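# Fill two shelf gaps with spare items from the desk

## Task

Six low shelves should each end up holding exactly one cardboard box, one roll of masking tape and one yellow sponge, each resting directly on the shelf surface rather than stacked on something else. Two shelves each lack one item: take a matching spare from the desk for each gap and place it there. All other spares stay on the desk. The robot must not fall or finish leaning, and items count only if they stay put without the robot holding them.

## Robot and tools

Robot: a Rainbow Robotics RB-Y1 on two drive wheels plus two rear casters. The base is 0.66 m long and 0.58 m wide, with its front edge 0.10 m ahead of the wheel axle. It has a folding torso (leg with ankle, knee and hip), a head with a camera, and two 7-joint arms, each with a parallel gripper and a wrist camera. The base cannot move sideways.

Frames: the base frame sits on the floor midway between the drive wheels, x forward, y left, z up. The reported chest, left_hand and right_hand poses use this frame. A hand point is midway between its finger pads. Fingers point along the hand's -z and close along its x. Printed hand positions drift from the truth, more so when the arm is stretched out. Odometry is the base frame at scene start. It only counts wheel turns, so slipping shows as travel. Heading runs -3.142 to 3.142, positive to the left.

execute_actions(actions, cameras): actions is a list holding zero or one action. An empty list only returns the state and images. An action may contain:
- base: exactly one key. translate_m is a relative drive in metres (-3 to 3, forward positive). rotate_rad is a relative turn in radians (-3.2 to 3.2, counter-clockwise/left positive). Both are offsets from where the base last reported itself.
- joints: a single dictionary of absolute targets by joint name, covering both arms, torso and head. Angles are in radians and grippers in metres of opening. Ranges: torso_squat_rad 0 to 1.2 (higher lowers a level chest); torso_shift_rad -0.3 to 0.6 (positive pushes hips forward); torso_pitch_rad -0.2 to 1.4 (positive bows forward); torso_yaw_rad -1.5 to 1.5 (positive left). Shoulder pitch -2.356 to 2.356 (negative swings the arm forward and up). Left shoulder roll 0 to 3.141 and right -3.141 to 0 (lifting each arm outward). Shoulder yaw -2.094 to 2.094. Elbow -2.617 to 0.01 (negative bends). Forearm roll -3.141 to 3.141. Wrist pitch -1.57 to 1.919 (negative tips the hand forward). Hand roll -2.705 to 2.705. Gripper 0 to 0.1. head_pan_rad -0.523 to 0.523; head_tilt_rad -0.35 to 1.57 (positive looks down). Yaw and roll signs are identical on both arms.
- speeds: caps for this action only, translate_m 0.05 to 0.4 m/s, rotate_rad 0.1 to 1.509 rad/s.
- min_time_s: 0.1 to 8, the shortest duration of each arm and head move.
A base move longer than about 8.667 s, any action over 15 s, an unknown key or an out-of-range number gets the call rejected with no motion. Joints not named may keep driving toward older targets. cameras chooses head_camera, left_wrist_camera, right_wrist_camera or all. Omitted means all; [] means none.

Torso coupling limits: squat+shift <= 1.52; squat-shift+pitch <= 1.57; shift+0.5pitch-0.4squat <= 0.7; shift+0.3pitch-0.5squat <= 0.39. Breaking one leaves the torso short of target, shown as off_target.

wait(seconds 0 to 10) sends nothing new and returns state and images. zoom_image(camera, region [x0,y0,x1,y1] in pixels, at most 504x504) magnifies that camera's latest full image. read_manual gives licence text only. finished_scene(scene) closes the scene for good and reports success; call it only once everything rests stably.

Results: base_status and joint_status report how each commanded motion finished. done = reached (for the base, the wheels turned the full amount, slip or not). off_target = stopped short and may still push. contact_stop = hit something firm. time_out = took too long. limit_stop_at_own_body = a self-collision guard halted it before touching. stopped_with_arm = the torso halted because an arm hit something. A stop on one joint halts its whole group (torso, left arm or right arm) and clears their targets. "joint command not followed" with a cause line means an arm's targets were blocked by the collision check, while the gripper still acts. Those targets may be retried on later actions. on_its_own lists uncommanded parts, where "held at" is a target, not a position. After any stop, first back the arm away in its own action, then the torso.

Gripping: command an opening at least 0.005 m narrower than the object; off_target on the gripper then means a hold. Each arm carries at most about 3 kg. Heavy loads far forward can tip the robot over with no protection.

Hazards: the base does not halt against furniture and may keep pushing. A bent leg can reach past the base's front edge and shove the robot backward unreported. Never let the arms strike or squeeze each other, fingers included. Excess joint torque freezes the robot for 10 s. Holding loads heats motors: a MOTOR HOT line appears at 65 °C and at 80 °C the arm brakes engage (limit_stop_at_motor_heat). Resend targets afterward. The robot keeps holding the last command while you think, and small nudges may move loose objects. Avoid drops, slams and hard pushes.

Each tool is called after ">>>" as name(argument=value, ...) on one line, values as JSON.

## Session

>>> execute_actions(actions=[], cameras=["head_camera"])

>>> execute_actions(actions=[{"base":{"rotate_rad":1.05}}], cameras=["head_camera"])

>>> execute_actions(actions=[{"base":{"rotate_rad":1.05}}], cameras=["head_camera"])

>>> execute_actions(actions=[{"base":{"rotate_rad":1.05}}], cameras=["head_camera"])

>>> execute_actions(actions=[{"base":{"rotate_rad":1.05}}], cameras=["head_camera"])

>>> execute_actions(actions=[{"base":{"rotate_rad":1.05}}], cameras=["head_camera"])

Scene clock: 0.00 s.
base_odometry: x=+0.000 y=+0.000 heading=+0.000 (m, m, rad; odometry frame)
base_status: not commanded
joint_positions: torso_squat_rad=+0.350 torso_shift_rad=+0.000 torso_pitch_rad=+0.001 torso_yaw_rad=+0.000 left_shoulder_pitch_rad=-0.027 left_shoulder_roll_rad=+0.039 left_shoulder_yaw_rad=+0.022 left_elbow_rad=-0.190 left_forearm_roll_rad=+0.027 left_wrist_pitch_rad=+0.023 left_hand_roll_rad=+0.021 left_gripper_m=+0.100 right_shoulder_pitch_rad=-0.011 right_shoulder_roll_rad=-0.002 right_shoulder_yaw_rad=+0.027 right_elbow_rad=-0.163 right_forearm_roll_rad=-0.019 right_wrist_pitch_rad=-0.014 right_hand_roll_rad=-0.021 right_gripper_m=+0.100 head_pan_rad=+0.001 head_tilt_rad=+0.401
joint_status: not commanded
chest: x=-0.2275 y=-0.0005 z=+1.2475 quat_wxyz=(+1.000, +0.000, +0.001, +0.000) (m; base frame)
left_hand: x=-0.1216 y=+0.2502 z=+0.5700 quat_wxyz=(+0.995, +0.017, -0.096, +0.029) (m; base frame)
right_hand: x=-0.1375 y=-0.2192 z=+0.5676 quat_wxyz=(+0.996, +0.002, -0.093, -0.004) (m; base frame)
pictures: head_camera
camera_calibration (this result's frames):
head_camera: T_world_to_cam=[[-0.0171048, -0.999562, -0.0241582, 0.0369834], [-0.355002, 0.0286589, -0.934426, 1.33444], [0.934709, -0.00740693, -0.355337, 0.642622], [0, 0, 0, 1]] pos_world=[-0.126301, 0.0034834, 1.47618]
Images, in order (width x height): head_camera 896x504.

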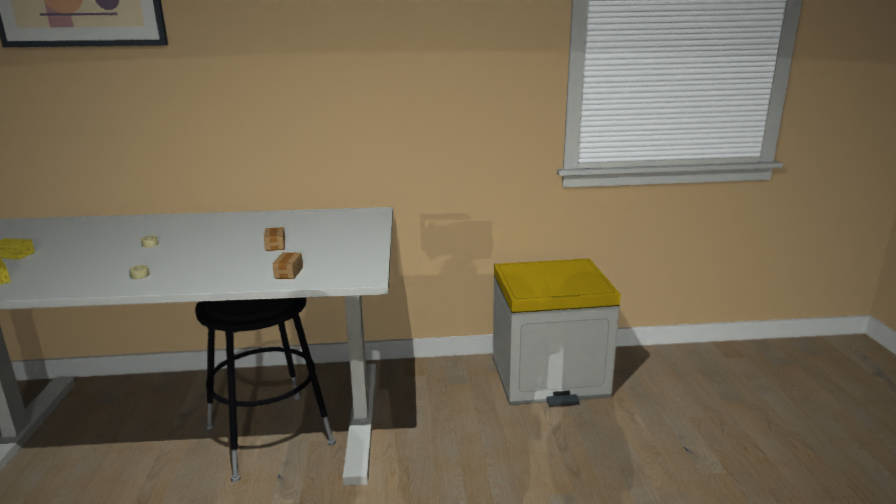

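Scene clock: 3.37 s.
base_odometry: x=+0.000 y=+0.000 heading=+1.049 (m, m, rad; odometry frame)
base_status: done
joint_positions: torso_squat_rad=+0.350 torso_shift_rad=+0.000 torso_pitch_rad=+0.001 torso_yaw_rad=+0.000 left_shoulder_pitch_rad=-0.027 left_shoulder_roll_rad=+0.039 left_shoulder_yaw_rad=+0.022 left_elbow_rad=-0.190 left_forearm_roll_rad=+0.027 left_wrist_pitch_rad=+0.023 left_hand_roll_rad=+0.021 left_gripper_m=+0.100 right_shoulder_pitch_rad=-0.011 right_shoulder_roll_rad=-0.002 right_shoulder_yaw_rad=+0.027 right_elbow_rad=-0.163 right_forearm_roll_rad=-0.019 right_wrist_pitch_rad=-0.014 right_hand_roll_rad=-0.021 right_gripper_m=+0.100 head_pan_rad=+0.001 head_tilt_rad=+0.401
joint_status: not commanded
chest: x=-0.2275 y=-0.0005 z=+1.2475 quat_wxyz=(+1.000, +0.000, +0.001, +0.000) (m; base frame)
left_hand: x=-0.1216 y=+0.2502 z=+0.5700 quat_wxyz=(+0.995, +0.017, -0.096, +0.029) (m; base frame)
right_hand: x=-0.1375 y=-0.2193 z=+0.5676 quat_wxyz=(+0.996, +0.002, -0.093, -0.004) (m; base frame)
pictures: head_camera
camera_calibration (this result's frames):
head_camera: T_world_to_cam=[[-0.0171047, -0.999562, -0.0241536, 0.0369718], [-0.355003, 0.0286545, -0.934426, 1.33444], [0.934709, -0.00740845, -0.355337, 0.642622], [0, 0, 0, 1]] pos_world=[-0.126301, 0.00347854, 1.47618]
Images, in order (width x height): head_camera 896x504.

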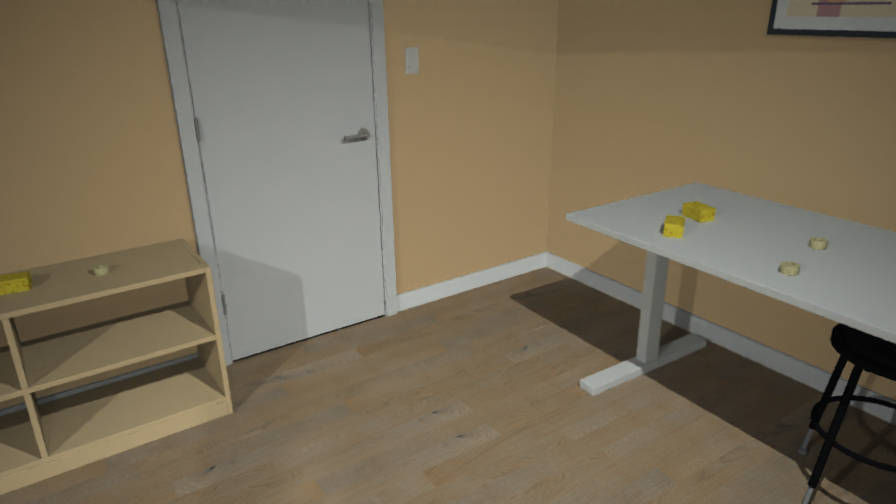

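Scene clock: 6.73 s.
base_odometry: x=+0.000 y=+0.000 heading=+2.098 (m, m, rad; odometry frame)
base_status: done
joint_positions: torso_squat_rad=+0.350 torso_shift_rad=+0.000 torso_pitch_rad=+0.001 torso_yaw_rad=+0.000 left_shoulder_pitch_rad=-0.027 left_shoulder_roll_rad=+0.039 left_shoulder_yaw_rad=+0.022 left_elbow_rad=-0.190 left_forearm_roll_rad=+0.027 left_wrist_pitch_rad=+0.023 left_hand_roll_rad=+0.021 left_gripper_m=+0.100 right_shoulder_pitch_rad=-0.011 right_shoulder_roll_rad=-0.002 right_shoulder_yaw_rad=+0.027 right_elbow_rad=-0.163 right_forearm_roll_rad=-0.019 right_wrist_pitch_rad=-0.014 right_hand_roll_rad=-0.021 right_gripper_m=+0.100 head_pan_rad=+0.001 head_tilt_rad=+0.401
joint_status: not commanded
chest: x=-0.2275 y=-0.0005 z=+1.2475 quat_wxyz=(+1.000, +0.000, +0.001, +0.000) (m; base frame)
left_hand: x=-0.1216 y=+0.2502 z=+0.5700 quat_wxyz=(+0.995, +0.017, -0.096, +0.029) (m; base frame)
right_hand: x=-0.1375 y=-0.2193 z=+0.5676 quat_wxyz=(+0.996, +0.002, -0.093, -0.004) (m; base frame)
pictures: head_camera
camera_calibration (this result's frames):
head_camera: T_world_to_cam=[[-0.0171048, -0.999562, -0.0241439, 0.0369631], [-0.355003, 0.0286455, -0.934426, 1.33445], [0.934709, -0.00741202, -0.355337, 0.642622], [0, 0, 0, 1]] pos_world=[-0.126301, 0.00348411, 1.47618]
Images, in order (width x height): head_camera 896x504.

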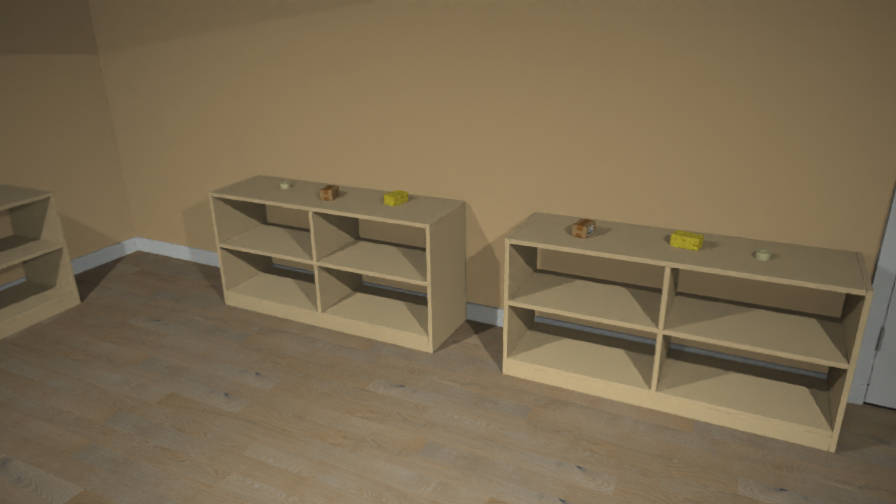

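Scene clock: 10.10 s.
base_odometry: x=+0.000 y=+0.000 heading=-3.136 (m, m, rad; odometry frame)
base_status: done
joint_positions: torso_squat_rad=+0.350 torso_shift_rad=+0.000 torso_pitch_rad=+0.001 torso_yaw_rad=+0.000 left_shoulder_pitch_rad=-0.027 left_shoulder_roll_rad=+0.039 left_shoulder_yaw_rad=+0.022 left_elbow_rad=-0.190 left_forearm_roll_rad=+0.027 left_wrist_pitch_rad=+0.023 left_hand_roll_rad=+0.021 left_gripper_m=+0.100 right_shoulder_pitch_rad=-0.011 right_shoulder_roll_rad=-0.002 right_shoulder_yaw_rad=+0.027 right_elbow_rad=-0.163 right_forearm_roll_rad=-0.019 right_wrist_pitch_rad=-0.014 right_hand_roll_rad=-0.021 right_gripper_m=+0.100 head_pan_rad=+0.001 head_tilt_rad=+0.401
joint_status: not commanded
chest: x=-0.2275 y=-0.0005 z=+1.2475 quat_wxyz=(+1.000, +0.000, +0.001, +0.000) (m; base frame)
left_hand: x=-0.1216 y=+0.2502 z=+0.5700 quat_wxyz=(+0.995, +0.017, -0.096, +0.029) (m; base frame)
right_hand: x=-0.1375 y=-0.2193 z=+0.5676 quat_wxyz=(+0.996, +0.002, -0.093, -0.004) (m; base frame)
pictures: head_camera
camera_calibration (this result's frames):
head_camera: T_world_to_cam=[[-0.0171045, -0.999562, -0.0241419, 0.0369612], [-0.355003, 0.0286435, -0.934426, 1.33445], [0.934709, -0.00741248, -0.355337, 0.642622], [0, 0, 0, 1]] pos_world=[-0.126301, 0.00348523, 1.47618]
Images, in order (width x height): head_camera 896x504.

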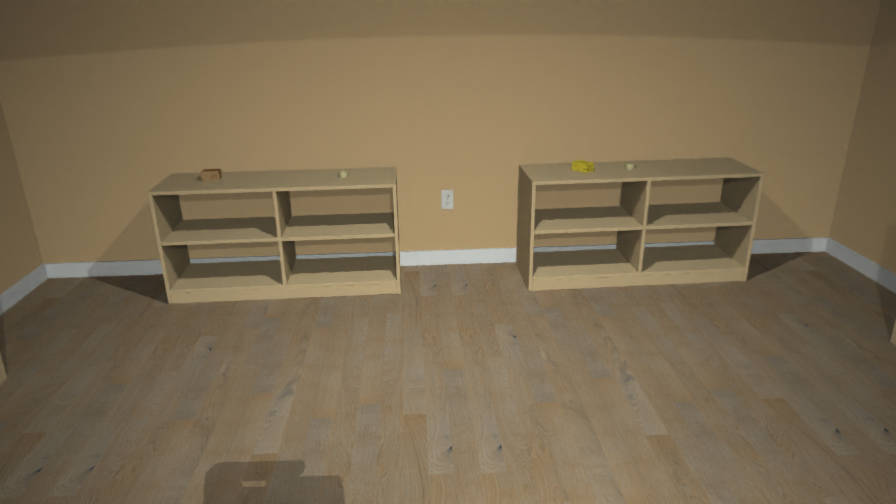

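Scene clock: 13.47 s.
base_odometry: x=+0.000 y=+0.000 heading=-2.086 (m, m, rad; odometry frame)
base_status: done
joint_positions: torso_squat_rad=+0.350 torso_shift_rad=+0.000 torso_pitch_rad=+0.001 torso_yaw_rad=+0.000 left_shoulder_pitch_rad=-0.027 left_shoulder_roll_rad=+0.039 left_shoulder_yaw_rad=+0.022 left_elbow_rad=-0.190 left_forearm_roll_rad=+0.027 left_wrist_pitch_rad=+0.023 left_hand_roll_rad=+0.021 left_gripper_m=+0.100 right_shoulder_pitch_rad=-0.011 right_shoulder_roll_rad=-0.002 right_shoulder_yaw_rad=+0.027 right_elbow_rad=-0.163 right_forearm_roll_rad=-0.019 right_wrist_pitch_rad=-0.014 right_hand_roll_rad=-0.021 right_gripper_m=+0.100 head_pan_rad=+0.001 head_tilt_rad=+0.401
joint_status: not commanded
chest: x=-0.2275 y=-0.0005 z=+1.2475 quat_wxyz=(+1.000, +0.000, +0.001, +0.000) (m; base frame)
left_hand: x=-0.1216 y=+0.2502 z=+0.5700 quat_wxyz=(+0.995, +0.017, -0.096, +0.029) (m; base frame)
right_hand: x=-0.1375 y=-0.2193 z=+0.5676 quat_wxyz=(+0.996, +0.002, -0.093, -0.004) (m; base frame)
pictures: head_camera
camera_calibration (this result's frames):
head_camera: T_world_to_cam=[[-0.0171047, -0.999562, -0.0241414, 0.0369606], [-0.355002, 0.0286431, -0.934426, 1.33445], [0.934709, -0.00741288, -0.355337, 0.642622], [0, 0, 0, 1]] pos_world=[-0.126301, 0.00348539, 1.47618]
Images, in order (width x height): head_camera 896x504.

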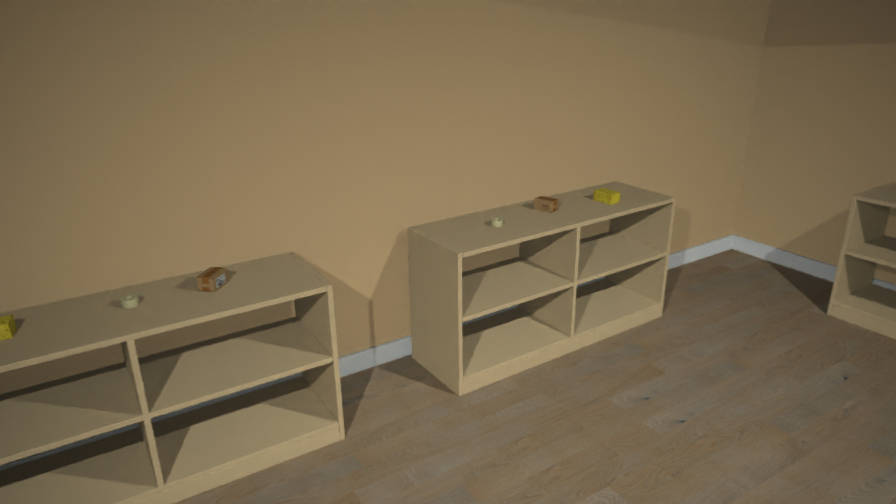

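Scene clock: 16.83 s.
base_odometry: x=+0.000 y=+0.000 heading=-1.037 (m, m, rad; odometry frame)
base_status: done
joint_positions: torso_squat_rad=+0.350 torso_shift_rad=+0.000 torso_pitch_rad=+0.001 torso_yaw_rad=+0.000 left_shoulder_pitch_rad=-0.027 left_shoulder_roll_rad=+0.039 left_shoulder_yaw_rad=+0.022 left_elbow_rad=-0.190 left_forearm_roll_rad=+0.027 left_wrist_pitch_rad=+0.023 left_hand_roll_rad=+0.021 left_gripper_m=+0.100 right_shoulder_pitch_rad=-0.011 right_shoulder_roll_rad=-0.002 right_shoulder_yaw_rad=+0.027 right_elbow_rad=-0.163 right_forearm_roll_rad=-0.019 right_wrist_pitch_rad=-0.014 right_hand_roll_rad=-0.021 right_gripper_m=+0.100 head_pan_rad=+0.001 head_tilt_rad=+0.401
joint_status: not commanded
chest: x=-0.2275 y=-0.0005 z=+1.2475 quat_wxyz=(+1.000, +0.000, +0.001, +0.000) (m; base frame)
left_hand: x=-0.1216 y=+0.2502 z=+0.5700 quat_wxyz=(+0.995, +0.017, -0.096, +0.029) (m; base frame)
right_hand: x=-0.1375 y=-0.2193 z=+0.5676 quat_wxyz=(+0.996, +0.002, -0.093, -0.004) (m; base frame)
pictures: head_camera
camera_calibration (this result's frames):
head_camera: T_world_to_cam=[[-0.0171048, -0.999562, -0.024141, 0.0369603], [-0.355003, 0.0286428, -0.934426, 1.33445], [0.934709, -0.00741309, -0.355337, 0.642622], [0, 0, 0, 1]] pos_world=[-0.126301, 0.00348577, 1.47618]
Images, in order (width x height): head_camera 896x504.

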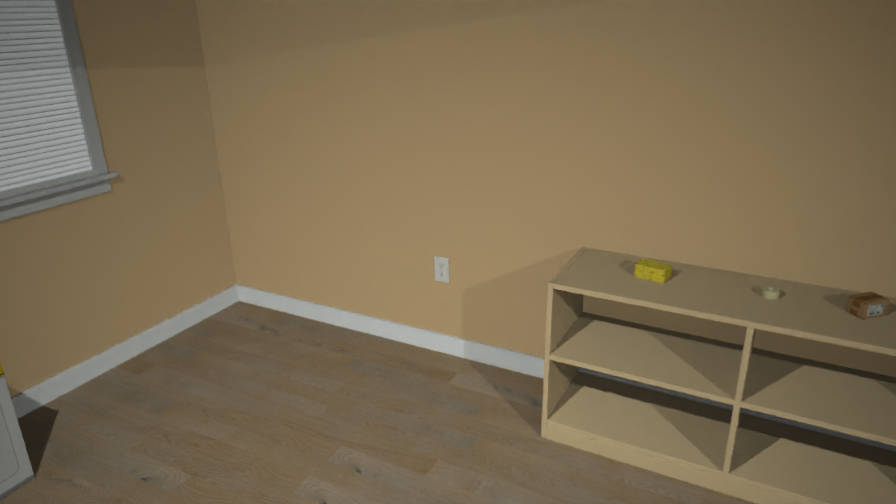

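>>> execute_actions(actions=[{"base":{"rotate_rad":1.5},"joints":{"right_shoulder_pitch_rad":-1.1,"right_elbow_rad":-1.2,"right_wrist_pitch_rad":1.8,"left_shoulder_pitch_rad":-1.1,"left_shoulder_roll_rad":0.6,"left_elbow_rad":-1.2,"left_wrist_pitch_rad":1.8,"torso_squat_rad":0.2,"torso_pitch_rad":0.5}}], cameras=[])

>>> execute_actions(actions=[{"base":{"translate_m":1.23}}], cameras=[])

>>> execute_actions(actions=[{"base":{"rotate_rad":-0.36},"joints":{"head_tilt_rad":0.5}}], cameras=["head_camera"])

Scene clock: 30.30 s.
base_odometry: x=+0.000 y=+0.000 heading=+0.462 (m, m, rad; odometry frame)
base_status: done
joint_positions: torso_squat_rad=+0.200 torso_shift_rad=+0.000 torso_pitch_rad=+0.500 torso_yaw_rad=+0.000 left_shoulder_pitch_rad=-1.100 left_shoulder_roll_rad=+0.600 left_shoulder_yaw_rad=+0.022 left_elbow_rad=-1.200 left_forearm_roll_rad=+0.027 left_wrist_pitch_rad=+1.800 left_hand_roll_rad=+0.021 left_gripper_m=+0.100 right_shoulder_pitch_rad=-1.100 right_shoulder_roll_rad=-0.002 right_shoulder_yaw_rad=+0.027 right_elbow_rad=-1.200 right_forearm_roll_rad=-0.019 right_wrist_pitch_rad=+1.800 right_hand_roll_rad=-0.021 right_gripper_m=+0.100 head_pan_rad=+0.001 head_tilt_rad=+0.401
joint_status: all done
chest: x=-0.0795 y=-0.0005 z=+1.2381 quat_wxyz=(+0.969, +0.000, +0.247, +0.000) (m; base frame)
left_hand: x=+0.4144 y=+0.4033 z=+0.9610 quat_wxyz=(+0.972, +0.234, -0.023, +0.003) (m; base frame)
right_hand: x=+0.3455 y=-0.0719 z=+0.8717 quat_wxyz=(+0.983, -0.008, +0.027, +0.181) (m; base frame)
pictures: none
No camera images: the call's "cameras" was empty. Leave "cameras" out to get every camera's image.

Scene clock: 34.83 s.
base_odometry: x=+1.101 y=+0.548 heading=+0.462 (m, m, rad; odometry frame)
base_status: done
joint_positions: torso_squat_rad=+0.200 torso_shift_rad=+0.000 torso_pitch_rad=+0.500 torso_yaw_rad=+0.000 left_shoulder_pitch_rad=-1.100 left_shoulder_roll_rad=+0.600 left_shoulder_yaw_rad=+0.022 left_elbow_rad=-1.200 left_forearm_roll_rad=+0.027 left_wrist_pitch_rad=+1.800 left_hand_roll_rad=+0.021 left_gripper_m=+0.100 right_shoulder_pitch_rad=-1.100 right_shoulder_roll_rad=-0.002 right_shoulder_yaw_rad=+0.027 right_elbow_rad=-1.200 right_forearm_roll_rad=-0.019 right_wrist_pitch_rad=+1.800 right_hand_roll_rad=-0.021 right_gripper_m=+0.100 head_pan_rad=+0.001 head_tilt_rad=+0.401
joint_status: not commanded
chest: x=-0.0795 y=-0.0005 z=+1.2381 quat_wxyz=(+0.969, +0.000, +0.247, +0.000) (m; base frame)
left_hand: x=+0.4144 y=+0.4033 z=+0.9610 quat_wxyz=(+0.972, +0.234, -0.023, +0.003) (m; base frame)
right_hand: x=+0.3454 y=-0.0719 z=+0.8716 quat_wxyz=(+0.983, -0.008, +0.027, +0.181) (m; base frame)
pictures: none
No camera images: the call's "cameras" was empty. Leave "cameras" out to get every camera's image.

Scene clock: 36.87 s.
base_odometry: x=+1.101 y=+0.548 heading=+0.103 (m, m, rad; odometry frame)
base_status: done
joint_positions: torso_squat_rad=+0.200 torso_shift_rad=+0.000 torso_pitch_rad=+0.500 torso_yaw_rad=+0.000 left_shoulder_pitch_rad=-1.100 left_shoulder_roll_rad=+0.600 left_shoulder_yaw_rad=+0.022 left_elbow_rad=-1.200 left_forearm_roll_rad=+0.027 left_wrist_pitch_rad=+1.800 left_hand_roll_rad=+0.021 left_gripper_m=+0.100 right_shoulder_pitch_rad=-1.100 right_shoulder_roll_rad=-0.002 right_shoulder_yaw_rad=+0.027 right_elbow_rad=-1.200 right_forearm_roll_rad=-0.019 right_wrist_pitch_rad=+1.800 right_hand_roll_rad=-0.021 right_gripper_m=+0.100 head_pan_rad=+0.001 head_tilt_rad=+0.500
joint_status: all done
chest: x=-0.0795 y=-0.0005 z=+1.2381 quat_wxyz=(+0.969, +0.000, +0.247, +0.000) (m; base frame)
left_hand: x=+0.4144 y=+0.4033 z=+0.9610 quat_wxyz=(+0.972, +0.234, -0.023, +0.003) (m; base frame)
right_hand: x=+0.3454 y=-0.0719 z=+0.8716 quat_wxyz=(+0.983, -0.008, +0.027, +0.181) (m; base frame)
pictures: head_camera
camera_calibration (this result's frames):
head_camera: T_world_to_cam=[[-0.0274102, -0.999571, -0.0103466, 0.0210301], [-0.819706, 0.0283996, -0.57208, 0.886705], [0.572129, -0.00719964, -0.820132, 1.06675], [0, 0, 0, 1]] pos_world=[0.117095, 0.00351919, 1.38236]
Images, in order (width x height): head_camera 896x504.

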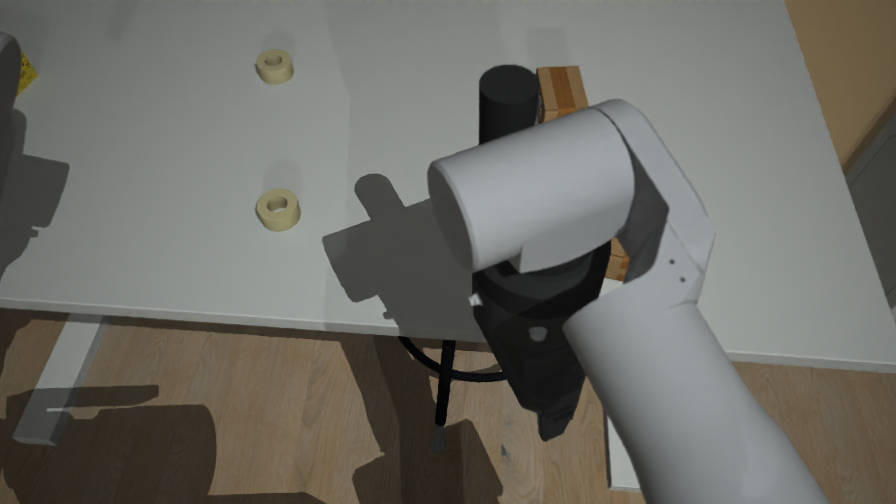

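>>> execute_actions(actions=[{"base":{"rotate_rad":-0.2}}], cameras=[])

>>> execute_actions(actions=[{"base":{"translate_m":0.23},"joints":{"head_tilt_rad":0.8}}], cameras=["head_camera","right_wrist_camera"])

Scene clock: 43.53 s.
base_odometry: x=+1.101 y=+0.548 heading=-0.096 (m, m, rad; odometry frame)
base_status: done
joint_positions: torso_squat_rad=+0.200 torso_shift_rad=+0.000 torso_pitch_rad=+0.500 torso_yaw_rad=+0.000 left_shoulder_pitch_rad=-1.100 left_shoulder_roll_rad=+0.600 left_shoulder_yaw_rad=+0.022 left_elbow_rad=-1.200 left_forearm_roll_rad=+0.027 left_wrist_pitch_rad=+1.800 left_hand_roll_rad=+0.021 left_gripper_m=+0.100 right_shoulder_pitch_rad=-1.100 right_shoulder_roll_rad=-0.002 right_shoulder_yaw_rad=+0.027 right_elbow_rad=-1.200 right_forearm_roll_rad=-0.019 right_wrist_pitch_rad=+1.800 right_hand_roll_rad=-0.021 right_gripper_m=+0.100 head_pan_rad=+0.001 head_tilt_rad=+0.500
joint_status: not commanded
chest: x=-0.0795 y=-0.0005 z=+1.2381 quat_wxyz=(+0.969, +0.000, +0.247, +0.000) (m; base frame)
left_hand: x=+0.4144 y=+0.4033 z=+0.9610 quat_wxyz=(+0.972, +0.234, -0.023, +0.003) (m; base frame)
right_hand: x=+0.3454 y=-0.0719 z=+0.8716 quat_wxyz=(+0.983, -0.008, +0.027, +0.181) (m; base frame)
pictures: none
No camera images: the call's "cameras" was empty. Leave "cameras" out to get every camera's image.

Scene clock: 45.63 s.
base_odometry: x=+1.330 y=+0.526 heading=-0.096 (m, m, rad; odometry frame)
base_status: done
joint_positions: torso_squat_rad=+0.200 torso_shift_rad=+0.000 torso_pitch_rad=+0.500 torso_yaw_rad=+0.000 left_shoulder_pitch_rad=-1.100 left_shoulder_roll_rad=+0.600 left_shoulder_yaw_rad=+0.022 left_elbow_rad=-1.200 left_forearm_roll_rad=+0.027 left_wrist_pitch_rad=+1.800 left_hand_roll_rad=+0.021 left_gripper_m=+0.100 right_shoulder_pitch_rad=-1.100 right_shoulder_roll_rad=-0.002 right_shoulder_yaw_rad=+0.027 right_elbow_rad=-1.200 right_forearm_roll_rad=-0.019 right_wrist_pitch_rad=+1.800 right_hand_roll_rad=-0.021 right_gripper_m=+0.100 head_pan_rad=+0.001 head_tilt_rad=+0.800
joint_status: all done
chest: x=-0.0795 y=-0.0005 z=+1.2381 quat_wxyz=(+0.969, +0.000, +0.247, +0.000) (m; base frame)
left_hand: x=+0.4144 y=+0.4033 z=+0.9610 quat_wxyz=(+0.972, +0.234, -0.023, +0.003) (m; base frame)
right_hand: x=+0.3454 y=-0.0719 z=+0.8716 quat_wxyz=(+0.983, -0.008, +0.027, +0.181) (m; base frame)
pictures: head_camera, right_wrist_camera
camera_calibration (this result's frames):
head_camera: T_world_to_cam=[[-0.0289403, -0.99958, -0.00160984, 0.00882812], [-0.952168, 0.0280577, -0.304286, 0.515691], [0.304203, -0.00727328, -0.952579, 1.26215], [0, 0, 0, 1]] pos_world=[0.107329, 0.00353533, 1.35923]
right_wrist_camera: T_world_to_cam=[[-0.928177, -0.359715, 0.0953574, 0.211747], [-0.226687, 0.749731, 0.621705, -0.372666], [-0.295129, 0.555436, -0.777425, 0.906308], [0, 0, 0, 1]] pos_world=[0.379538, -0.147828, 0.916083]
Images, in order (width x height): head_camera 896x504, right_wrist_camera 644x364.

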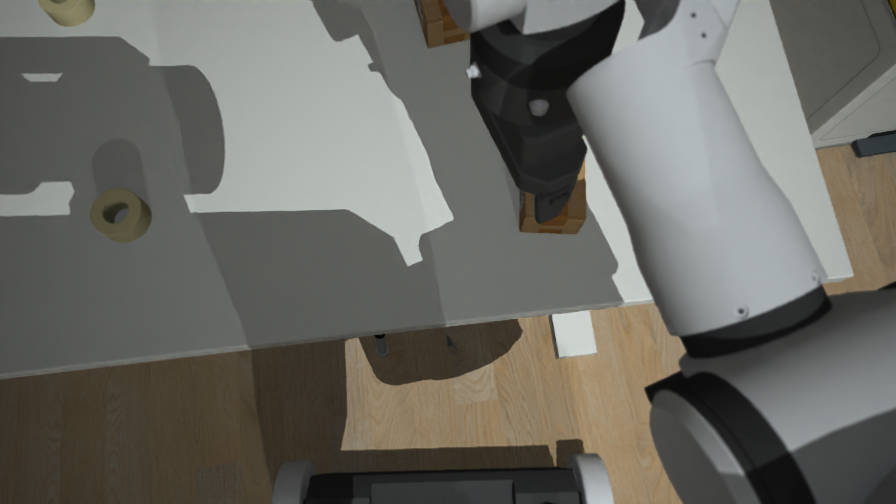

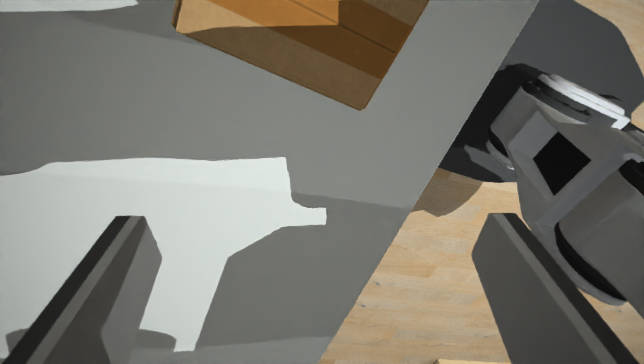

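>>> execute_actions(actions=[{"base":{"rotate_rad":-0.12},"joints":{"right_hand_roll_rad":1.3}}], cameras=[])

>>> execute_actions(actions=[{"base":{"translate_m":0.025},"joints":{"torso_squat_rad":0.4}}], cameras=["right_wrist_camera"])

Scene clock: 55.23 s.
base_odometry: x=+1.330 y=+0.526 heading=-0.215 (m, m, rad; odometry frame)
base_status: done
joint_positions: torso_squat_rad=+0.200 torso_shift_rad=+0.000 torso_pitch_rad=+0.500 torso_yaw_rad=+0.000 left_shoulder_pitch_rad=-1.100 left_shoulder_roll_rad=+0.600 left_shoulder_yaw_rad=+0.022 left_elbow_rad=-1.200 left_forearm_roll_rad=+0.027 left_wrist_pitch_rad=+1.800 left_hand_roll_rad=+0.021 left_gripper_m=+0.100 right_shoulder_pitch_rad=-1.100 right_shoulder_roll_rad=-0.002 right_shoulder_yaw_rad=+0.027 right_elbow_rad=-1.200 right_forearm_roll_rad=-0.019 right_wrist_pitch_rad=+1.800 right_hand_roll_rad=+1.300 right_gripper_m=+0.100 head_pan_rad=+0.001 head_tilt_rad=+0.800
joint_status: all done
chest: x=-0.0795 y=-0.0005 z=+1.2381 quat_wxyz=(+0.969, +0.000, +0.247, +0.000) (m; base frame)
left_hand: x=+0.4143 y=+0.4033 z=+0.9610 quat_wxyz=(+0.972, +0.234, -0.023, +0.003) (m; base frame)
right_hand: x=+0.3454 y=-0.0719 z=+0.8716 quat_wxyz=(+0.665, +0.010, +0.026, +0.746) (m; base frame)
pictures: none
No camera images: the call's "cameras" was empty. Leave "cameras" out to get every camera's image.

Scene clock: 56.70 s.
base_odometry: x=+1.354 y=+0.521 heading=-0.215 (m, m, rad; odometry frame)
base_status: done
joint_positions: torso_squat_rad=+0.400 torso_shift_rad=+0.000 torso_pitch_rad=+0.500 torso_yaw_rad=+0.000 left_shoulder_pitch_rad=-1.100 left_shoulder_roll_rad=+0.600 left_shoulder_yaw_rad=+0.022 left_elbow_rad=-1.200 left_forearm_roll_rad=+0.027 left_wrist_pitch_rad=+1.800 left_hand_roll_rad=+0.021 left_gripper_m=+0.100 right_shoulder_pitch_rad=-1.100 right_shoulder_roll_rad=-0.002 right_shoulder_yaw_rad=+0.027 right_elbow_rad=-1.200 right_forearm_roll_rad=-0.019 right_wrist_pitch_rad=+1.800 right_hand_roll_rad=+1.300 right_gripper_m=+0.100 head_pan_rad=+0.001 head_tilt_rad=+0.800
joint_status: all done
chest: x=-0.0795 y=-0.0005 z=+1.1968 quat_wxyz=(+0.969, +0.000, +0.247, +0.000) (m; base frame)
left_hand: x=+0.4143 y=+0.4034 z=+0.9197 quat_wxyz=(+0.972, +0.234, -0.023, +0.003) (m; base frame)
right_hand: x=+0.3454 y=-0.0718 z=+0.8304 quat_wxyz=(+0.665, +0.010, +0.026, +0.746) (m; base frame)
pictures: right_wrist_camera
camera_calibration (this result's frames):
right_wrist_camera: T_world_to_cam=[[0.122699, -0.990676, 0.0592071, -0.162607], [-0.742382, -0.0520268, 0.667954, -0.264918], [-0.658646, -0.125911, -0.741844, 0.921307], [0, 0, 0, 1]] pos_world=[0.430097, -0.0588712, 0.870046]
Images, in order (width x height): right_wrist_camera 644x364.

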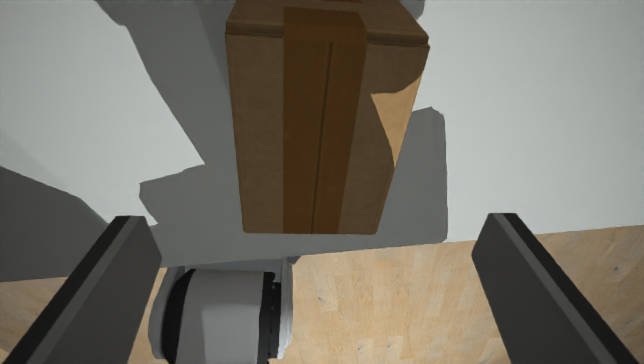

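>>> execute_actions(actions=[{"joints":{"torso_squat_rad":0.595}}], cameras=[])

>>> execute_actions(actions=[{"joints":{"right_gripper_m":0.04}}], cameras=["right_wrist_camera"])

>>> execute_actions(actions=[{"joints":{"torso_squat_rad":0.2}}], cameras=[])

>>> execute_actions(actions=[{"base":{"translate_m":-0.35},"joints":{"right_shoulder_roll_rad":-0.6}}], cameras=[])

>>> execute_actions(actions=[{"base":{"rotate_rad":1.78}}], cameras=[])

>>> execute_actions(actions=[{"base":{"translate_m":0.65}}], cameras=[])

>>> execute_actions(actions=[{"base":{"rotate_rad":-1.53},"joints":{"head_tilt_rad":0.4}}], cameras=["head_camera","right_wrist_camera"])

Scene clock: 68.17 s.
base_odometry: x=+1.354 y=+0.521 heading=-0.215 (m, m, rad; odometry frame)
base_status: not commanded
joint_positions: torso_squat_rad=+0.595 torso_shift_rad=+0.000 torso_pitch_rad=+0.500 torso_yaw_rad=+0.000 left_shoulder_pitch_rad=-1.100 left_shoulder_roll_rad=+0.600 left_shoulder_yaw_rad=+0.022 left_elbow_rad=-1.200 left_forearm_roll_rad=+0.027 left_wrist_pitch_rad=+1.800 left_hand_roll_rad=+0.021 left_gripper_m=+0.100 right_shoulder_pitch_rad=-1.100 right_shoulder_roll_rad=-0.002 right_shoulder_yaw_rad=+0.027 right_elbow_rad=-1.200 right_forearm_roll_rad=-0.019 right_wrist_pitch_rad=+1.800 right_hand_roll_rad=+1.300 right_gripper_m=+0.100 head_pan_rad=+0.001 head_tilt_rad=+0.800
joint_status: all done
chest: x=-0.0795 y=-0.0005 z=+1.1318 quat_wxyz=(+0.969, +0.000, +0.247, +0.000) (m; base frame)
left_hand: x=+0.4143 y=+0.4034 z=+0.8547 quat_wxyz=(+0.972, +0.234, -0.023, +0.003) (m; base frame)
right_hand: x=+0.3454 y=-0.0718 z=+0.7653 quat_wxyz=(+0.665, +0.010, +0.026, +0.746) (m; base frame)
pictures: none
No camera images: the call's "cameras" was empty. Leave "cameras" out to get every camera's image.

Scene clock: 69.27 s.
base_odometry: x=+1.354 y=+0.521 heading=-0.215 (m, m, rad; odometry frame)
base_status: not commanded
joint_positions: torso_squat_rad=+0.595 torso_shift_rad=+0.000 torso_pitch_rad=+0.500 torso_yaw_rad=+0.000 left_shoulder_pitch_rad=-1.100 left_shoulder_roll_rad=+0.600 left_shoulder_yaw_rad=+0.022 left_elbow_rad=-1.200 left_forearm_roll_rad=+0.027 left_wrist_pitch_rad=+1.800 left_hand_roll_rad=+0.021 left_gripper_m=+0.100 right_shoulder_pitch_rad=-1.100 right_shoulder_roll_rad=-0.002 right_shoulder_yaw_rad=+0.027 right_elbow_rad=-1.200 right_forearm_roll_rad=-0.019 right_wrist_pitch_rad=+1.800 right_hand_roll_rad=+1.300 right_gripper_m=+0.061 head_pan_rad=+0.001 head_tilt_rad=+0.800
joint_status: right_gripper_m off_target (ended at +0.061, target +0.040)
chest: x=-0.0795 y=-0.0005 z=+1.1318 quat_wxyz=(+0.969, +0.000, +0.247, +0.000) (m; base frame)
left_hand: x=+0.4143 y=+0.4034 z=+0.8547 quat_wxyz=(+0.972, +0.234, -0.023, +0.003) (m; base frame)
right_hand: x=+0.3454 y=-0.0718 z=+0.7653 quat_wxyz=(+0.665, +0.010, +0.026, +0.746) (m; base frame)
pictures: right_wrist_camera
camera_calibration (this result's frames):
right_wrist_camera: T_world_to_cam=[[0.122702, -0.990676, 0.0592031, -0.158716], [-0.74236, -0.0520278, 0.667978, -0.221498], [-0.65867, -0.125912, -0.741822, 0.873034], [0, 0, 0, 1]] pos_world=[0.430085, -0.0588346, 0.804989]
Images, in order (width x height): right_wrist_camera 644x364.

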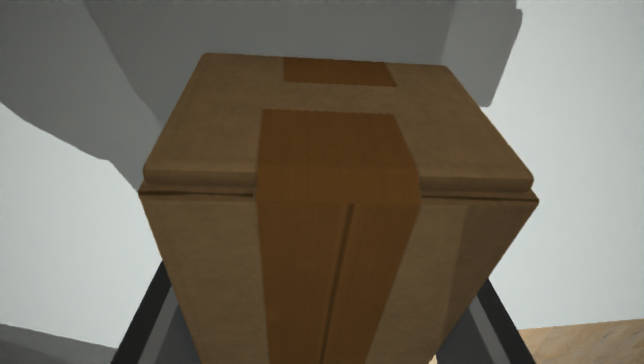

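Scene clock: 71.43 s.
base_odometry: x=+1.354 y=+0.521 heading=-0.215 (m, m, rad; odometry frame)
base_status: not commanded
joint_positions: torso_squat_rad=+0.200 torso_shift_rad=+0.000 torso_pitch_rad=+0.500 torso_yaw_rad=+0.000 left_shoulder_pitch_rad=-1.100 left_shoulder_roll_rad=+0.600 left_shoulder_yaw_rad=+0.022 left_elbow_rad=-1.200 left_forearm_roll_rad=+0.027 left_wrist_pitch_rad=+1.800 left_hand_roll_rad=+0.021 left_gripper_m=+0.100 right_shoulder_pitch_rad=-1.100 right_shoulder_roll_rad=-0.002 right_shoulder_yaw_rad=+0.027 right_elbow_rad=-1.200 right_forearm_roll_rad=-0.019 right_wrist_pitch_rad=+1.800 right_hand_roll_rad=+1.300 right_gripper_m=+0.061 head_pan_rad=+0.001 head_tilt_rad=+0.800
joint_status: all done
chest: x=-0.0795 y=-0.0005 z=+1.2381 quat_wxyz=(+0.969, +0.000, +0.247, +0.000) (m; base frame)
left_hand: x=+0.4144 y=+0.4034 z=+0.9609 quat_wxyz=(+0.972, +0.234, -0.023, +0.003) (m; base frame)
right_hand: x=+0.3454 y=-0.0719 z=+0.8715 quat_wxyz=(+0.665, +0.010, +0.026, +0.746) (m; base frame)
pictures: none
No camera images: the call's "cameras" was empty. Leave "cameras" out to get every camera's image.

Scene clock: 73.90 s.
base_odometry: x=+1.012 y=+0.596 heading=-0.216 (m, m, rad; odometry frame)
base_status: done
joint_positions: torso_squat_rad=+0.200 torso_shift_rad=+0.000 torso_pitch_rad=+0.500 torso_yaw_rad=+0.000 left_shoulder_pitch_rad=-1.100 left_shoulder_roll_rad=+0.600 left_shoulder_yaw_rad=+0.022 left_elbow_rad=-1.200 left_forearm_roll_rad=+0.027 left_wrist_pitch_rad=+1.800 left_hand_roll_rad=+0.021 left_gripper_m=+0.100 right_shoulder_pitch_rad=-1.100 right_shoulder_roll_rad=-0.600 right_shoulder_yaw_rad=+0.027 right_elbow_rad=-1.200 right_forearm_roll_rad=-0.019 right_wrist_pitch_rad=+1.800 right_hand_roll_rad=+1.300 right_gripper_m=+0.061 head_pan_rad=+0.001 head_tilt_rad=+0.800
joint_status: all done
chest: x=-0.0796 y=-0.0005 z=+1.2381 quat_wxyz=(+0.969, +0.000, +0.247, +0.000) (m; base frame)
left_hand: x=+0.4143 y=+0.4034 z=+0.9610 quat_wxyz=(+0.972, +0.234, -0.023, +0.003) (m; base frame)
right_hand: x=+0.4143 y=-0.4002 z=+0.9583 quat_wxyz=(+0.754, -0.210, +0.139, +0.606) (m; base frame)
pictures: none
No camera images: the call's "cameras" was empty. Leave "cameras" out to get every camera's image.

Scene clock: 78.03 s.
base_odometry: x=+1.012 y=+0.596 heading=+1.563 (m, m, rad; odometry frame)
base_status: done
joint_positions: torso_squat_rad=+0.200 torso_shift_rad=+0.000 torso_pitch_rad=+0.500 torso_yaw_rad=+0.000 left_shoulder_pitch_rad=-1.100 left_shoulder_roll_rad=+0.600 left_shoulder_yaw_rad=+0.022 left_elbow_rad=-1.200 left_forearm_roll_rad=+0.027 left_wrist_pitch_rad=+1.800 left_hand_roll_rad=+0.021 left_gripper_m=+0.100 right_shoulder_pitch_rad=-1.100 right_shoulder_roll_rad=-0.600 right_shoulder_yaw_rad=+0.027 right_elbow_rad=-1.200 right_forearm_roll_rad=-0.019 right_wrist_pitch_rad=+1.800 right_hand_roll_rad=+1.300 right_gripper_m=+0.061 head_pan_rad=+0.001 head_tilt_rad=+0.800
joint_status: not commanded
chest: x=-0.0796 y=-0.0005 z=+1.2381 quat_wxyz=(+0.969, +0.000, +0.247, +0.000) (m; base frame)
left_hand: x=+0.4143 y=+0.4034 z=+0.9610 quat_wxyz=(+0.972, +0.234, -0.023, +0.003) (m; base frame)
right_hand: x=+0.4143 y=-0.4001 z=+0.9583 quat_wxyz=(+0.754, -0.210, +0.139, +0.606) (m; base frame)
pictures: none
No camera images: the call's "cameras" was empty. Leave "cameras" out to get every camera's image.

Scene clock: 81.13 s.
base_odometry: x=+1.017 y=+1.246 heading=+1.563 (m, m, rad; odometry frame)
base_status: done
joint_positions: torso_squat_rad=+0.200 torso_shift_rad=+0.000 torso_pitch_rad=+0.500 torso_yaw_rad=+0.000 left_shoulder_pitch_rad=-1.100 left_shoulder_roll_rad=+0.600 left_shoulder_yaw_rad=+0.022 left_elbow_rad=-1.200 left_forearm_roll_rad=+0.027 left_wrist_pitch_rad=+1.800 left_hand_roll_rad=+0.021 left_gripper_m=+0.100 right_shoulder_pitch_rad=-1.100 right_shoulder_roll_rad=-0.600 right_shoulder_yaw_rad=+0.027 right_elbow_rad=-1.200 right_forearm_roll_rad=-0.019 right_wrist_pitch_rad=+1.800 right_hand_roll_rad=+1.300 right_gripper_m=+0.061 head_pan_rad=+0.001 head_tilt_rad=+0.800
joint_status: not commanded
chest: x=-0.0795 y=-0.0005 z=+1.2381 quat_wxyz=(+0.969, +0.000, +0.247, +0.000) (m; base frame)
left_hand: x=+0.4143 y=+0.4034 z=+0.9609 quat_wxyz=(+0.972, +0.234, -0.023, +0.003) (m; base frame)
right_hand: x=+0.4143 y=-0.4001 z=+0.9582 quat_wxyz=(+0.754, -0.210, +0.139, +0.606) (m; base frame)
pictures: none
No camera images: the call's "cameras" was empty. Leave "cameras" out to get every camera's image.

Scene clock: 85.00 s.
base_odometry: x=+1.017 y=+1.245 heading=+0.034 (m, m, rad; odometry frame)
base_status: done
joint_positions: torso_squat_rad=+0.200 torso_shift_rad=+0.000 torso_pitch_rad=+0.500 torso_yaw_rad=+0.000 left_shoulder_pitch_rad=-1.100 left_shoulder_roll_rad=+0.600 left_shoulder_yaw_rad=+0.022 left_elbow_rad=-1.200 left_forearm_roll_rad=+0.027 left_wrist_pitch_rad=+1.800 left_hand_roll_rad=+0.021 left_gripper_m=+0.100 right_shoulder_pitch_rad=-1.100 right_shoulder_roll_rad=-0.600 right_shoulder_yaw_rad=+0.027 right_elbow_rad=-1.200 right_forearm_roll_rad=-0.019 right_wrist_pitch_rad=+1.800 right_hand_roll_rad=+1.300 right_gripper_m=+0.061 head_pan_rad=+0.001 head_tilt_rad=+0.400
joint_status: all done
chest: x=-0.0795 y=-0.0005 z=+1.2381 quat_wxyz=(+0.969, +0.000, +0.247, +0.000) (m; base frame)
left_hand: x=+0.4143 y=+0.4034 z=+0.9609 quat_wxyz=(+0.972, +0.234, -0.023, +0.003) (m; base frame)
right_hand: x=+0.4143 y=-0.4001 z=+0.9582 quat_wxyz=(+0.754, -0.210, +0.139, +0.606) (m; base frame)
pictures: head_camera, right_wrist_camera
camera_calibration (this result's frames):
head_camera: T_world_to_cam=[[-0.0263335, -0.999568, -0.0130745, 0.0248462], [-0.758565, 0.0284992, -0.650974, 0.995232], [0.651065, -0.00722456, -0.758987, 0.978113], [0, 0, 0, 1]] pos_world=[0.118786, 0.00353864, 1.39057]
right_wrist_camera: T_world_to_cam=[[-0.221699, -0.83705, 0.500196, -0.72222], [-0.779614, 0.460266, 0.424685, 0.137264], [-0.585706, -0.295807, -0.754617, 0.93424], [0, 0, 0, 1]] pos_world=[0.494087, -0.391358, 1.00795]
Images, in order (width x height): head_camera 896x504, right_wrist_camera 644x364.

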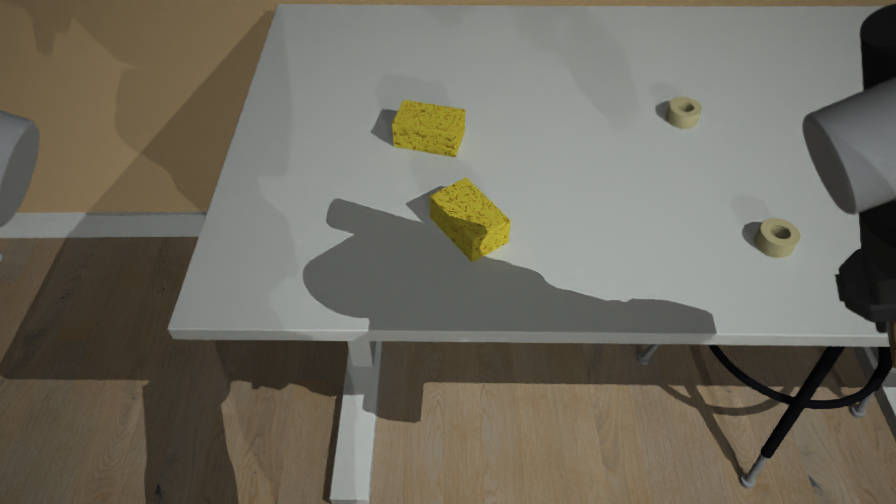

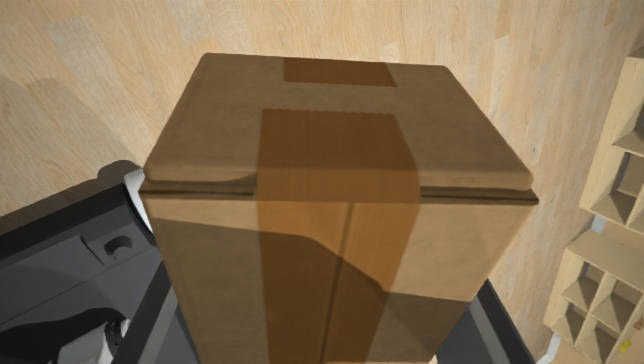

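>>> execute_actions(actions=[{"base":{"rotate_rad":-0.157},"joints":{"left_shoulder_roll_rad":0.0,"left_hand_roll_rad":-0.33}}], cameras=[])

>>> execute_actions(actions=[{"base":{"translate_m":0.38},"joints":{"torso_squat_rad":0.35}}], cameras=["left_wrist_camera"])

Scene clock: 96.03 s.
base_odometry: x=+1.017 y=+1.245 heading=-0.122 (m, m, rad; odometry frame)
base_status: done
joint_positions: torso_squat_rad=+0.200 torso_shift_rad=+0.000 torso_pitch_rad=+0.500 torso_yaw_rad=+0.000 left_shoulder_pitch_rad=-1.100 left_shoulder_roll_rad=+0.000 left_shoulder_yaw_rad=+0.022 left_elbow_rad=-1.200 left_forearm_roll_rad=+0.027 left_wrist_pitch_rad=+1.800 left_hand_roll_rad=-0.330 left_gripper_m=+0.100 right_shoulder_pitch_rad=-1.100 right_shoulder_roll_rad=-0.600 right_shoulder_yaw_rad=+0.027 right_elbow_rad=-1.200 right_forearm_roll_rad=-0.019 right_wrist_pitch_rad=+1.800 right_hand_roll_rad=+1.300 right_gripper_m=+0.061 head_pan_rad=+0.001 head_tilt_rad=+0.400
joint_status: all done
chest: x=-0.0795 y=-0.0005 z=+1.2381 quat_wxyz=(+0.969, +0.000, +0.247, +0.000) (m; base frame)
left_hand: x=+0.3465 y=+0.0744 z=+0.8717 quat_wxyz=(+0.943, -0.015, +0.028, -0.331) (m; base frame)
right_hand: x=+0.4143 y=-0.4001 z=+0.9582 quat_wxyz=(+0.754, -0.210, +0.139, +0.606) (m; base frame)
pictures: none
No camera images: the call's "cameras" was empty. Leave "cameras" out to get every camera's image.

Scene clock: 98.53 s.
base_odometry: x=+1.394 y=+1.199 heading=-0.122 (m, m, rad; odometry frame)
base_status: done
joint_positions: torso_squat_rad=+0.350 torso_shift_rad=+0.000 torso_pitch_rad=+0.500 torso_yaw_rad=+0.000 left_shoulder_pitch_rad=-1.100 left_shoulder_roll_rad=+0.000 left_shoulder_yaw_rad=+0.022 left_elbow_rad=-1.200 left_forearm_roll_rad=+0.027 left_wrist_pitch_rad=+1.800 left_hand_roll_rad=-0.330 left_gripper_m=+0.100 right_shoulder_pitch_rad=-1.100 right_shoulder_roll_rad=-0.600 right_shoulder_yaw_rad=+0.027 right_elbow_rad=-1.200 right_forearm_roll_rad=-0.019 right_wrist_pitch_rad=+1.800 right_hand_roll_rad=+1.300 right_gripper_m=+0.061 head_pan_rad=+0.001 head_tilt_rad=+0.400
joint_status: all done
chest: x=-0.0795 y=-0.0005 z=+1.2096 quat_wxyz=(+0.969, +0.000, +0.247, +0.000) (m; base frame)
left_hand: x=+0.3465 y=+0.0744 z=+0.8432 quat_wxyz=(+0.943, -0.015, +0.028, -0.331) (m; base frame)
right_hand: x=+0.4143 y=-0.4001 z=+0.9297 quat_wxyz=(+0.754, -0.210, +0.139, +0.606) (m; base frame)
pictures: left_wrist_camera
camera_calibration (this result's frames):
left_wrist_camera: T_world_to_cam=[[0.768609, -0.639641, 0.0100264, -0.231091], [-0.500447, -0.591439, 0.63226, -0.27767], [-0.39849, -0.490978, -0.774691, 0.91284], [0, 0, 0, 1]] pos_world=[0.402417, 0.136145, 0.885046]
Images, in order (width x height): left_wrist_camera 644x364.

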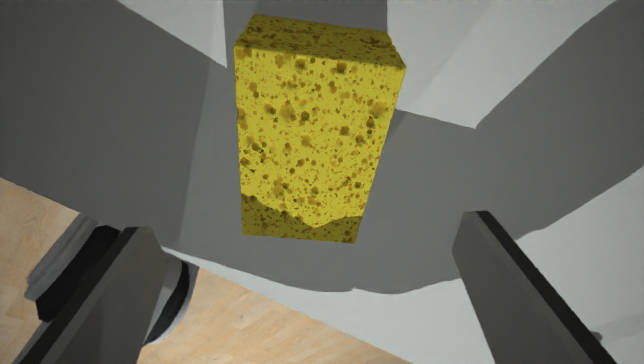

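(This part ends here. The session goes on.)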